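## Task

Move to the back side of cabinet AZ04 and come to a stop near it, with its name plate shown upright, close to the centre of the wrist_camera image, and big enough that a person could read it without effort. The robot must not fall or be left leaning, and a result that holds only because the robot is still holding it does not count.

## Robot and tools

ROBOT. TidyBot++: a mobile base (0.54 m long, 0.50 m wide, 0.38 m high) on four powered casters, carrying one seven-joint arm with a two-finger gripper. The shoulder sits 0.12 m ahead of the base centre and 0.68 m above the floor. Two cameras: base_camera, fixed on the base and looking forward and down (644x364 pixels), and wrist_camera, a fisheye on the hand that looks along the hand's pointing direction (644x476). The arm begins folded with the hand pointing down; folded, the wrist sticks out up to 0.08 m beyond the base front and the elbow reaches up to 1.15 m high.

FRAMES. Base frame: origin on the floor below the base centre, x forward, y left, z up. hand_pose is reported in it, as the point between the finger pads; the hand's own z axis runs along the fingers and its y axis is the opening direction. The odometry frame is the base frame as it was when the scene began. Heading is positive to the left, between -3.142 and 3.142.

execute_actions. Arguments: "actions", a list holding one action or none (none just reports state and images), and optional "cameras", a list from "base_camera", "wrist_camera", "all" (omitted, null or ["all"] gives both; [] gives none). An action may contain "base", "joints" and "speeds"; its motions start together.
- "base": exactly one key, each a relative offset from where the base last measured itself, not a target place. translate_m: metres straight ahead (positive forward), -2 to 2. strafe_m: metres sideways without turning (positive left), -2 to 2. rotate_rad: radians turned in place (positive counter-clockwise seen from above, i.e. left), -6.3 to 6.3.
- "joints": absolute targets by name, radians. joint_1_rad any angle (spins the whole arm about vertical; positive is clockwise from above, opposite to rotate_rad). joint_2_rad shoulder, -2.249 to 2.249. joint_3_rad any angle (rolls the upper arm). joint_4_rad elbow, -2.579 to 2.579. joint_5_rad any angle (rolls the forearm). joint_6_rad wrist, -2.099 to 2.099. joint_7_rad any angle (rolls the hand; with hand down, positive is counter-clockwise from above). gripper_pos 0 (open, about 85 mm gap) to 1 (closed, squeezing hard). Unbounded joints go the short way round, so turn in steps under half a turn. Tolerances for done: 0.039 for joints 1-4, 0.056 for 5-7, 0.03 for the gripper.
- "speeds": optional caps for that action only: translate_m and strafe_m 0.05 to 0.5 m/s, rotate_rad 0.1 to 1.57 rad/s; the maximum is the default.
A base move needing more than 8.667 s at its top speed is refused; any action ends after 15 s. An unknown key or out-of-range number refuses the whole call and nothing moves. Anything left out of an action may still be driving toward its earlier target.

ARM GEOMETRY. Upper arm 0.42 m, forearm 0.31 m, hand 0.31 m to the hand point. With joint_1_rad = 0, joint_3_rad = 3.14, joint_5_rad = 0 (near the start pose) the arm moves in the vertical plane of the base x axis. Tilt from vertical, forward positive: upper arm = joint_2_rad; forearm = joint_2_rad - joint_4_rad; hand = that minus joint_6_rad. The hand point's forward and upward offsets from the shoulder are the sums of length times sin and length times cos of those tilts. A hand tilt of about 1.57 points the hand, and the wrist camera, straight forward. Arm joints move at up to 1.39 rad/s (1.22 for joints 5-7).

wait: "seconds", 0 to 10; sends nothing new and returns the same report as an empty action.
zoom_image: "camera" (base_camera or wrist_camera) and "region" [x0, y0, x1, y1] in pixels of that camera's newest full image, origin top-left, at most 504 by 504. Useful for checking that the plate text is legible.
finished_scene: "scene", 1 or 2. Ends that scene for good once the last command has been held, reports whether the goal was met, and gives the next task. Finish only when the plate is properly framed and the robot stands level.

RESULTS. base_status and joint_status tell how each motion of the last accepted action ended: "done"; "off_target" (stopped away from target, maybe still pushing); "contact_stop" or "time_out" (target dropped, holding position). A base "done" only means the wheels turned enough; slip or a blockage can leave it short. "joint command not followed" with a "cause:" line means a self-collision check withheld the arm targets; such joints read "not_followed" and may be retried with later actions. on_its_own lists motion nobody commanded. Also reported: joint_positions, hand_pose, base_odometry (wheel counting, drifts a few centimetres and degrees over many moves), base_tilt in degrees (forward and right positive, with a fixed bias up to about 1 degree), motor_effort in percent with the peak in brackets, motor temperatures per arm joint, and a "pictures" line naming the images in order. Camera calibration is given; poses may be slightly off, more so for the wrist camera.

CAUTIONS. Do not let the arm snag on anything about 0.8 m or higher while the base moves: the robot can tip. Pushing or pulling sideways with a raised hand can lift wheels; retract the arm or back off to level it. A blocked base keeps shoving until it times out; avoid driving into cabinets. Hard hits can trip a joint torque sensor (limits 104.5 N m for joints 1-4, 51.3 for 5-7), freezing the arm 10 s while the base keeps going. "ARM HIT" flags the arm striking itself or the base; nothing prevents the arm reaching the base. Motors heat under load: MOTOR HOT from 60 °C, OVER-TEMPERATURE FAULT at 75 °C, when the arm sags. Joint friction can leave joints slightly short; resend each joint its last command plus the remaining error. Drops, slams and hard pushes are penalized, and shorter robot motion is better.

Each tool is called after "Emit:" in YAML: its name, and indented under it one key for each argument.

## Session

Emit:
execute_actions:
  actions:
    - {"joints":{"joint_2_rad":-0.5,"joint_4_rad":-1.2,"joint_6_rad":-1.1}}

Scene clock: 2.60 s.
Motor temperatures (°C, as the motors report them): [30 30 29 31 36 35 42]
base_odometry: x=+0.000 y=+0.000 heading=+0.000 (m, m, rad; odometry frame)
base_tilt: forward=+0.1 right=-0.9 (deg)
base_status: not commanded
joint_positions: joint_1_rad=+0.023 joint_2_rad=-0.493 joint_3_rad=+3.115 joint_4_rad=-1.218 joint_5_rad=-0.009 joint_6_rad=-1.073 joint_7_rad=+1.547 gripper_pos=+0.000
joint_status: all done
motor_effort: joint_1_rad=+1(0) joint_2_rad=+1(5) joint_3_rad=+0(1) joint_4_rad=+17(21) joint_5_rad=-1(1) joint_6_rad=+8(9) joint_7_rad=+0(0) (%)
hand_pose: x=+0.4315 y=+0.0107 z=+1.2175 quat_wxyz=(-0.007, +0.783, -0.004, +0.622) (m; base frame)
pictures: base_camera, wrist_camera
camera_calibration (this result's frames):
wrist_camera: T_world_to_cam=[[-0.0399442, -0.998828, 0.0273271, -0.0151808], [-0.204462, -0.0185997, -0.978698, 1.33961], [0.978059, -0.0446807, -0.203479, -0.0472447], [0, 0, 0, 1]] pos_world=[0.3195, 0.00764242, 1.30187]
Images, in order (width x height): base_camera 644x364, wrist_camera 644x476.

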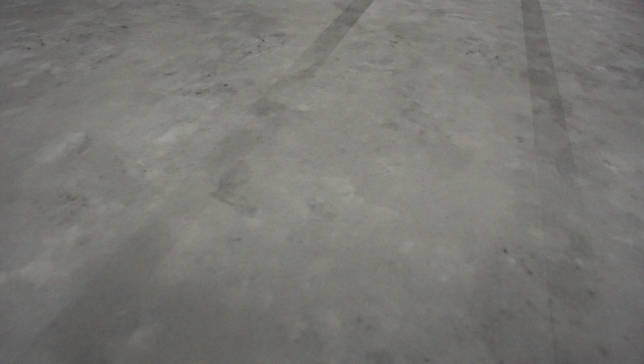

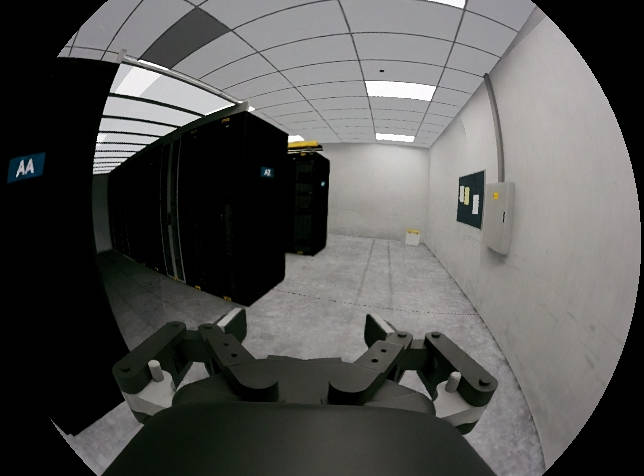

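Emit:
execute_actions:
  actions:
    - {"base":{"rotate_rad":-0.33},"joints":{"joint_1_rad":-1.0}}
  cameras: []

Emit:
execute_actions:
  actions:
    - {"base":{"translate_m":1.2}}

Emit:
zoom_image:
  camera: "wrist_camera"
  region: [150, 60, 450, 330]

Scene clock: 8.97 s.
Motor temperatures (°C, as the motors report them): [30 30 29 31 36 35 42]
base_odometry: x=+0.000 y=+0.000 heading=-0.330 (m, m, rad; odometry frame)
base_tilt: forward=+0.1 right=-0.9 (deg)
base_status: done
joint_positions: joint_1_rad=-0.990 joint_2_rad=-0.493 joint_3_rad=+3.115 joint_4_rad=-1.218 joint_5_rad=-0.009 joint_6_rad=-1.073 joint_7_rad=+1.547 gripper_pos=+0.000
joint_status: all done
motor_effort: joint_1_rad=+0(0) joint_2_rad=+1(3) joint_3_rad=+1(2) joint_4_rad=+17(17) joint_5_rad=+0(2) joint_6_rad=+9(9) joint_7_rad=+0(0) (%)
hand_pose: x=+0.2754 y=+0.2707 z=+1.2174 quat_wxyz=(-0.308, +0.687, +0.376, +0.541) (m; base frame)
pictures: none
No camera images: the call's "cameras" was empty. Leave "cameras" out to get every camera's image.

Scene clock: 12.73 s.
Motor temperatures (°C, as the motors report them): [30 30 29 31 36 35 42]
base_odometry: x=+1.135 y=-0.390 heading=-0.331 (m, m, rad; odometry frame)
base_tilt: forward=+0.1 right=-0.9 (deg)
base_status: done
joint_positions: joint_1_rad=-0.990 joint_2_rad=-0.496 joint_3_rad=+3.115 joint_4_rad=-1.218 joint_5_rad=-0.009 joint_6_rad=-1.074 joint_7_rad=+1.547 gripper_pos=+0.000
joint_status: not commanded
motor_effort: joint_1_rad=+0(0) joint_2_rad=+2(4) joint_3_rad=+0(2) joint_4_rad=+17(17) joint_5_rad=+0(0) joint_6_rad=+9(9) joint_7_rad=+0(0) (%)
hand_pose: x=+0.2743 y=+0.2693 z=+1.2182 quat_wxyz=(-0.308, +0.686, +0.376, +0.542) (m; base frame)
pictures: base_camera, wrist_camera
camera_calibration (this result's frames):
wrist_camera: T_world_to_cam=[[0.826365, -0.562472, 0.0273185, -0.118293], [-0.0912275, -0.181584, -0.979135, 1.32632], [0.555696, 0.806631, -0.201367, 0.00214607], [0, 0, 0, 1]] pos_world=[0.217558, 0.172571, 1.30231]
Images, in order (width x height): base_camera 644x364, wrist_camera 644x476.

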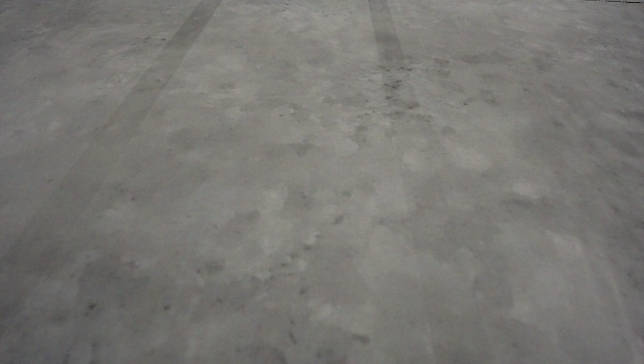

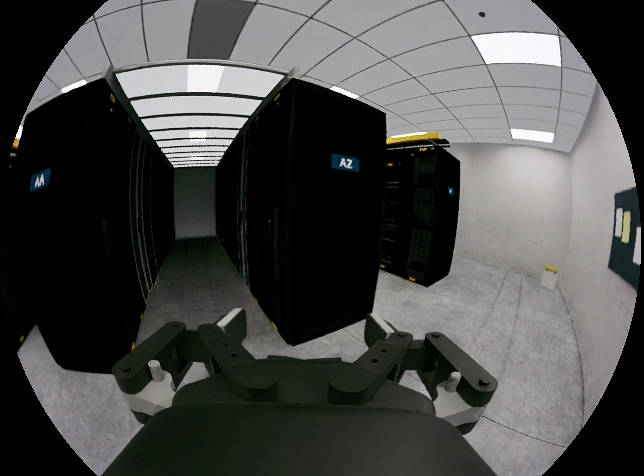

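Region (150, 60, 450, 330) of wrist_camera's 644x476 image, scaled by 1.680; it fills the top 454 rows of this view, and the rest is white.

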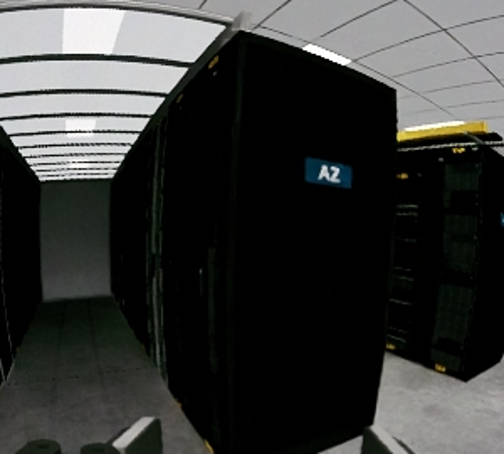

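Emit:
execute_actions:
  actions:
    - {"base":{"translate_m":0.1}}
  cameras: []

Emit:
execute_actions:
  actions:
    - {"base":{"rotate_rad":1.55},"joints":{"joint_1_rad":0.9,"joint_6_rad":-0.6}}

Emit:
execute_actions:
  actions:
    - {"base":{"translate_m":1.0}}

Scene clock: 16.60 s.
Motor temperatures (°C, as the motors report them): [30 30 29 31 36 35 42]
base_odometry: x=+1.229 y=-0.423 heading=-0.332 (m, m, rad; odometry frame)
base_tilt: forward=+0.1 right=-0.9 (deg)
base_status: done
joint_positions: joint_1_rad=-0.991 joint_2_rad=-0.496 joint_3_rad=+3.115 joint_4_rad=-1.218 joint_5_rad=-0.009 joint_6_rad=-1.074 joint_7_rad=+1.547 gripper_pos=+0.000
joint_status: not commanded
motor_effort: joint_1_rad=+0(1) joint_2_rad=+1(3) joint_3_rad=+1(2) joint_4_rad=+16(17) joint_5_rad=-1(2) joint_6_rad=+9(9) joint_7_rad=+0(0) (%)
hand_pose: x=+0.2744 y=+0.2695 z=+1.2180 quat_wxyz=(-0.308, +0.686, +0.376, +0.541) (m; base frame)
pictures: none
No camera images: the call's "cameras" was empty. Leave "cameras" out to get every camera's image.

Scene clock: 19.63 s.
Motor temperatures (°C, as the motors report them): [30 30 29 31 36 35 42]
base_odometry: x=+1.229 y=-0.423 heading=+1.218 (m, m, rad; odometry frame)
base_tilt: forward=+0.1 right=-0.9 (deg)
base_status: done
joint_positions: joint_1_rad=+0.890 joint_2_rad=-0.496 joint_3_rad=+3.115 joint_4_rad=-1.218 joint_5_rad=-0.009 joint_6_rad=-0.626 joint_7_rad=+1.547 gripper_pos=+0.000
joint_status: all done
motor_effort: joint_1_rad=+0(2) joint_2_rad=+1(3) joint_3_rad=+1(2) joint_4_rad=+17(17) joint_5_rad=-1(0) joint_6_rad=+9(10) joint_7_rad=+0(0) (%)
hand_pose: x=+0.3292 y=-0.2297 z=+1.3562 quat_wxyz=(+0.319, +0.566, -0.264, +0.713) (m; base frame)
pictures: base_camera, wrist_camera
camera_calibration (this result's frames):
wrist_camera: T_world_to_cam=[[-0.790258, -0.612754, 0.00495303, 0.102921], [0.144016, -0.193579, -0.970457, 1.28385], [0.59561, -0.766198, 0.241223, -0.572675], [0, 0, 0, 1]] pos_world=[0.237531, -0.127192, 1.38355]
Images, in order (width x height): base_camera 644x364, wrist_camera 644x476.

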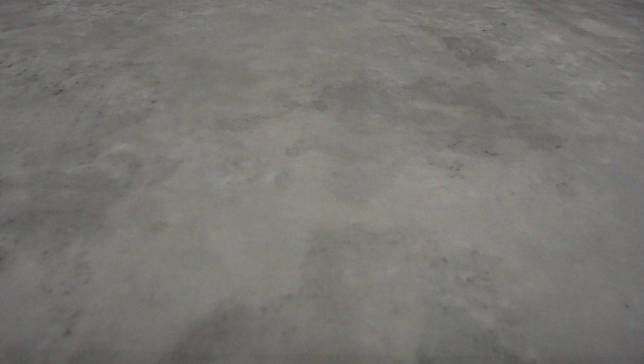

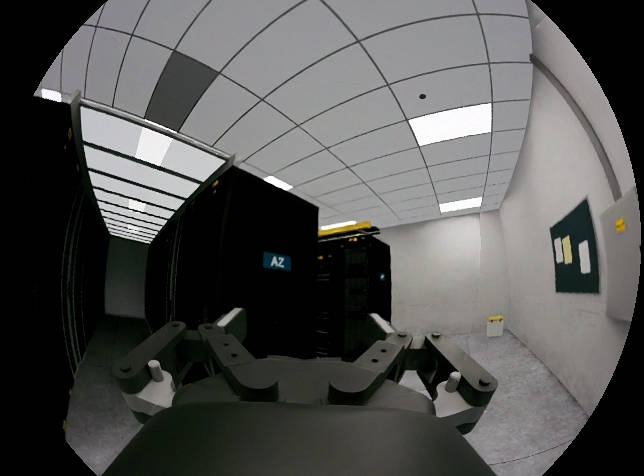

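Scene clock: 23.00 s.
Motor temperatures (°C, as the motors report them): [30 30 29 31 36 35 42]
base_odometry: x=+1.574 y=+0.516 heading=+1.219 (m, m, rad; odometry frame)
base_tilt: forward=+0.1 right=-0.9 (deg)
base_status: done
joint_positions: joint_1_rad=+0.890 joint_2_rad=-0.497 joint_3_rad=+3.115 joint_4_rad=-1.217 joint_5_rad=-0.009 joint_6_rad=-0.625 joint_7_rad=+1.547 gripper_pos=+0.000
joint_status: not commanded
motor_effort: joint_1_rad=+0(1) joint_2_rad=+2(5) joint_3_rad=+0(2) joint_4_rad=+16(17) joint_5_rad=-1(2) joint_6_rad=+9(9) joint_7_rad=+0(0) (%)
hand_pose: x=+0.3283 y=-0.2286 z=+1.3574 quat_wxyz=(+0.320, +0.564, -0.264, +0.714) (m; base frame)
pictures: base_camera, wrist_camera
camera_calibration (this result's frames):
wrist_camera: T_world_to_cam=[[-0.790454, -0.612502, 0.00481534, 0.103096], [0.146305, -0.196434, -0.96954, 1.2827], [0.594792, -0.765673, 0.244884, -0.576179], [0, 0, 0, 1]] pos_world=[0.236533, -0.126052, 1.38423]
Images, in order (width x height): base_camera 644x364, wrist_camera 644x476.

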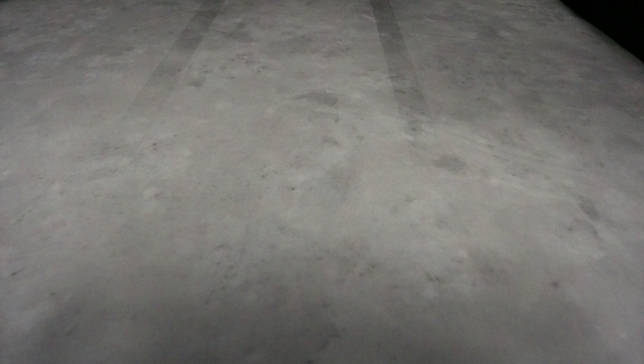

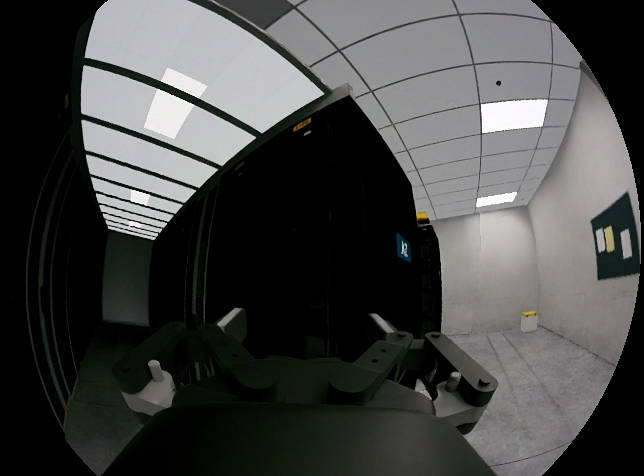

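Wide enough: 0.68 right, 0.8 left.

Emit:
execute_actions:
  actions:
    - {"base":{"strafe_m":0.27},"joints":{"joint_1_rad":1.57,"joint_2_rad":0,"joint_4_rad":-2.2,"joint_6_rad":-0.3}}
  cameras: []

Emit:
execute_actions:
  actions:
    - {"base":{"translate_m":1.5},"joints":{"joint_2_rad":1.3,"joint_4_rad":-1.7,"joint_6_rad":0.8}}

Scene clock: 28.33 s.
Motor temperatures (°C, as the motors report them): [30 30 29 31 36 35 42]
base_odometry: x=+1.320 y=+0.609 heading=+1.218 (m, m, rad; odometry frame)
base_tilt: forward=+0.1 right=-0.9 (deg)
base_status: done
joint_positions: joint_1_rad=+1.560 joint_2_rad=-0.009 joint_3_rad=+3.115 joint_4_rad=-2.181 joint_5_rad=-0.009 joint_6_rad=-0.327 joint_7_rad=+1.547 gripper_pos=+0.000
joint_status: all done
motor_effort: joint_1_rad=+0(1) joint_2_rad=-16(18) joint_3_rad=+0(4) joint_4_rad=+18(23) joint_5_rad=-1(0) joint_6_rad=+6(9) joint_7_rad=+0(0) (%)
hand_pose: x=+0.1377 y=-0.4412 z=+0.6753 quat_wxyz=(+0.214, +0.673, -0.669, +0.231) (m; base frame)
pictures: none
No camera images: the call's "cameras" was empty. Leave "cameras" out to get every camera's image.

Scene clock: 32.80 s.
Motor temperatures (°C, as the motors report them): [30 31 29 31 36 35 42]
base_odometry: x=+1.838 y=+2.017 heading=+1.219 (m, m, rad; odometry frame)
base_tilt: forward=+0.1 right=-0.8 (deg)
base_status: done
joint_positions: joint_1_rad=+1.565 joint_2_rad=+1.296 joint_3_rad=+3.115 joint_4_rad=-1.723 joint_5_rad=-0.009 joint_6_rad=+0.773 joint_7_rad=+1.547 gripper_pos=+0.000
joint_status: all done
motor_effort: joint_1_rad=-1(4) joint_2_rad=-41(43) joint_3_rad=-1(2) joint_4_rad=+6(18) joint_5_rad=-1(1) joint_6_rad=+7(7) joint_7_rad=+0(0) (%)
hand_pose: x=+0.1377 y=-0.6861 z=+0.2900 quat_wxyz=(+0.293, +0.627, -0.647, +0.319) (m; base frame)
pictures: base_camera, wrist_camera
camera_calibration (this result's frames):
wrist_camera: T_world_to_cam=[[-0.999512, 0.0287548, 0.0122017, 0.144014], [0.00781857, 0.608491, -0.793522, 0.706129], [-0.0302422, -0.79304, -0.608419, -0.23702], [0, 0, 0, 1]] pos_world=[0.131255, -0.621781, 0.414365]
Images, in order (width x height): base_camera 644x364, wrist_camera 644x476.

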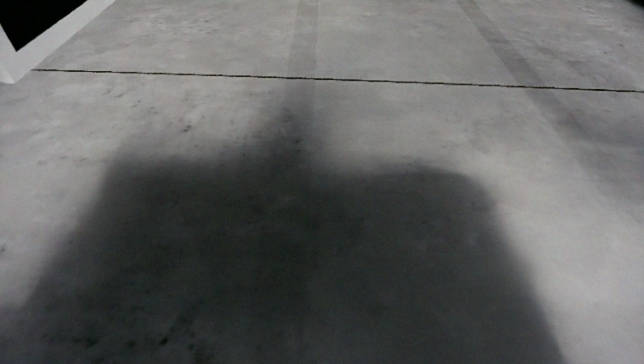

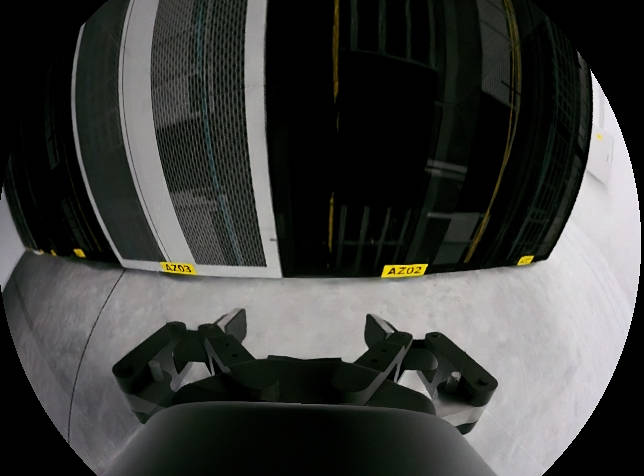

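Emit:
execute_actions:
  actions:
    - {"base":{"translate_m":1.0},"joints":{"joint_6_rad":1.7}}

Emit:
execute_actions:
  actions:
    - {"base":{"strafe_m":0.06},"joints":{"joint_2_rad":1.9,"joint_4_rad":-1.0,"joint_6_rad":0.82}}

Scene clock: 38.47 s.
Motor temperatures (°C, as the motors report them): [30 31 29 31 36 35 42]
base_odometry: x=+2.182 y=+2.956 heading=+1.219 (m, m, rad; odometry frame)
base_tilt: forward=+0.1 right=-0.8 (deg)
base_status: done
joint_positions: joint_1_rad=+1.566 joint_2_rad=+1.298 joint_3_rad=+3.115 joint_4_rad=-1.718 joint_5_rad=-0.009 joint_6_rad=+1.695 joint_7_rad=+1.547 gripper_pos=+0.000
joint_status: all done
motor_effort: joint_1_rad=+0(3) joint_2_rad=-42(44) joint_3_rad=-1(3) joint_4_rad=+8(9) joint_5_rad=-1(0) joint_6_rad=+9(9) joint_7_rad=+0(0) (%)
hand_pose: x=+0.1296 y=-0.7460 z=+0.5603 quat_wxyz=(+0.545, +0.422, -0.446, +0.571) (m; base frame)
pictures: base_camera, wrist_camera
camera_calibration (this result's frames):
wrist_camera: T_world_to_cam=[[-0.998397, 0.0479853, -0.0300071, 0.17222], [0.0161567, -0.266481, -0.963705, 0.398689], [-0.05424, -0.962645, 0.265279, -0.733209], [0, 0, 0, 1]] pos_world=[0.125733, -0.607841, 0.583891]
Images, in order (width x height): base_camera 644x364, wrist_camera 644x476.

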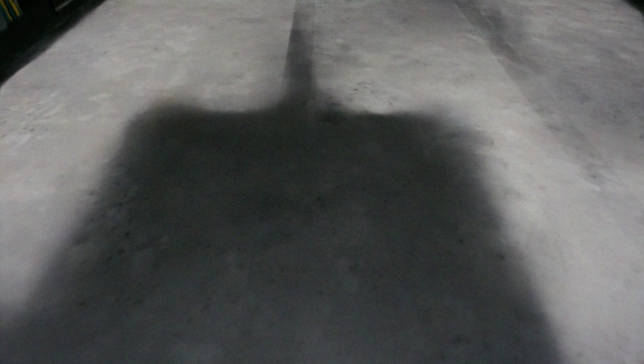

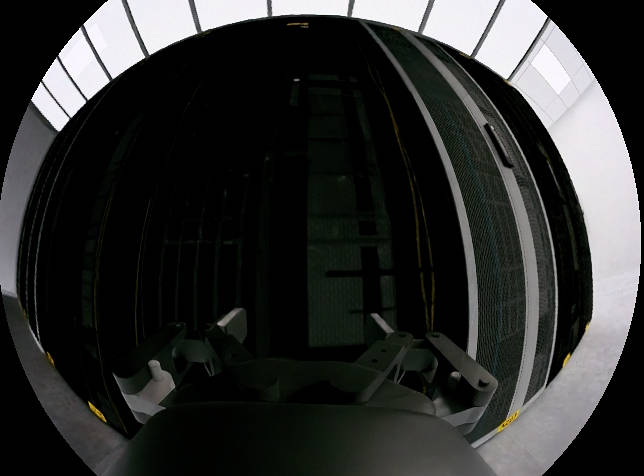

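Scene clock: 40.57 s.
Motor temperatures (°C, as the motors report them): [30 31 29 31 36 35 42]
base_odometry: x=+2.126 y=+2.977 heading=+1.219 (m, m, rad; odometry frame)
base_tilt: forward=+0.1 right=-0.9 (deg)
base_status: done
joint_positions: joint_1_rad=+1.566 joint_2_rad=+1.898 joint_3_rad=+3.115 joint_4_rad=-1.023 joint_5_rad=-0.009 joint_6_rad=+0.841 joint_7_rad=+1.547 gripper_pos=+0.000
joint_status: all done
motor_effort: joint_1_rad=+0(0) joint_2_rad=-42(46) joint_3_rad=-1(2) joint_4_rad=+8(12) joint_5_rad=-1(1) joint_6_rad=+9(10) joint_7_rad=+0(0) (%)
hand_pose: x=+0.1304 y=-0.7390 z=+0.0883 quat_wxyz=(+0.348, +0.594, -0.625, +0.368) (m; base frame)
pictures: base_camera, wrist_camera
camera_calibration (this result's frames):
wrist_camera: T_world_to_cam=[[-0.99864, 0.0518304, 0.00572064, 0.158235], [0.0192794, 0.468927, -0.883027, 0.481646], [-0.0484502, -0.881715, -0.469288, -0.477292], [0, 0, 0, 1]] pos_world=[0.125609, -0.654894, 0.200414]
Images, in order (width x height): base_camera 644x364, wrist_camera 644x476.

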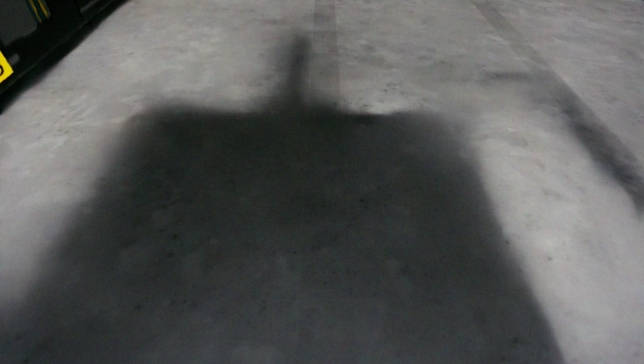

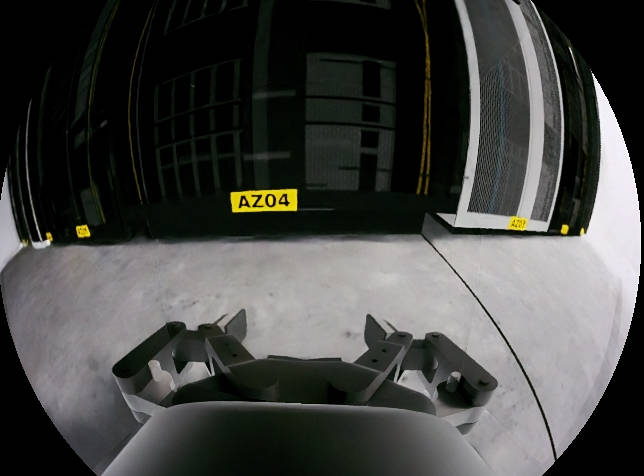

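Split doors with centre handles and centred top labels match scene 1's rear.

Emit:
execute_actions:
  actions:
    - {"base":{"strafe_m":-0.15},"joints":{"joint_1_rad":1.45}}

Scene clock: 44.73 s.
Motor temperatures (°C, as the motors report them): [30 31 29 31 36 35 42]
base_odometry: x=+2.267 y=+2.926 heading=+1.219 (m, m, rad; odometry frame)
base_tilt: forward=+0.1 right=-0.8 (deg)
base_status: done
joint_positions: joint_1_rad=+1.448 joint_2_rad=+1.897 joint_3_rad=+3.115 joint_4_rad=-1.015 joint_5_rad=-0.009 joint_6_rad=+0.841 joint_7_rad=+1.547 gripper_pos=+0.000
joint_status: all done
motor_effort: joint_1_rad=+0(3) joint_2_rad=-44(45) joint_3_rad=-1(3) joint_4_rad=+8(9) joint_5_rad=-1(0) joint_6_rad=+8(9) joint_7_rad=+0(0) (%)
hand_pose: x=+0.2179 y=-0.7368 z=+0.0919 quat_wxyz=(+0.328, +0.628, -0.588, +0.391) (m; base frame)
pictures: base_camera, wrist_camera
camera_calibration (this result's frames):
wrist_camera: T_world_to_cam=[[-0.997805, -0.0660112, 0.00526802, 0.158492], [-0.0351039, 0.459806, -0.887325, 0.487602], [0.0561511, -0.885562, -0.461114, -0.495857], [0, 0, 0, 1]] pos_world=[0.203103, -0.652853, 0.20318]
Images, in order (width x height): base_camera 644x364, wrist_camera 644x476.

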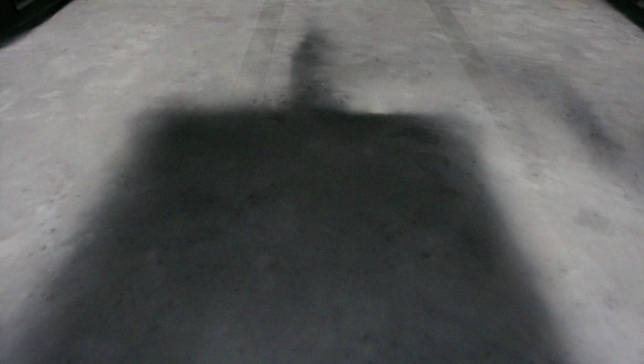

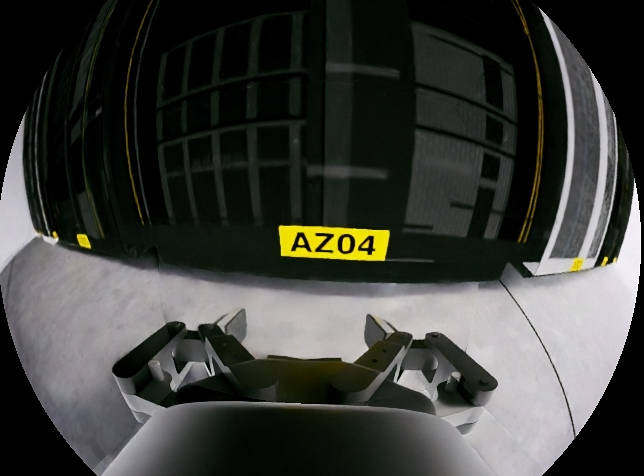

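Emit:
finished_scene:
  scene: 2

The scene is finished: the task was done.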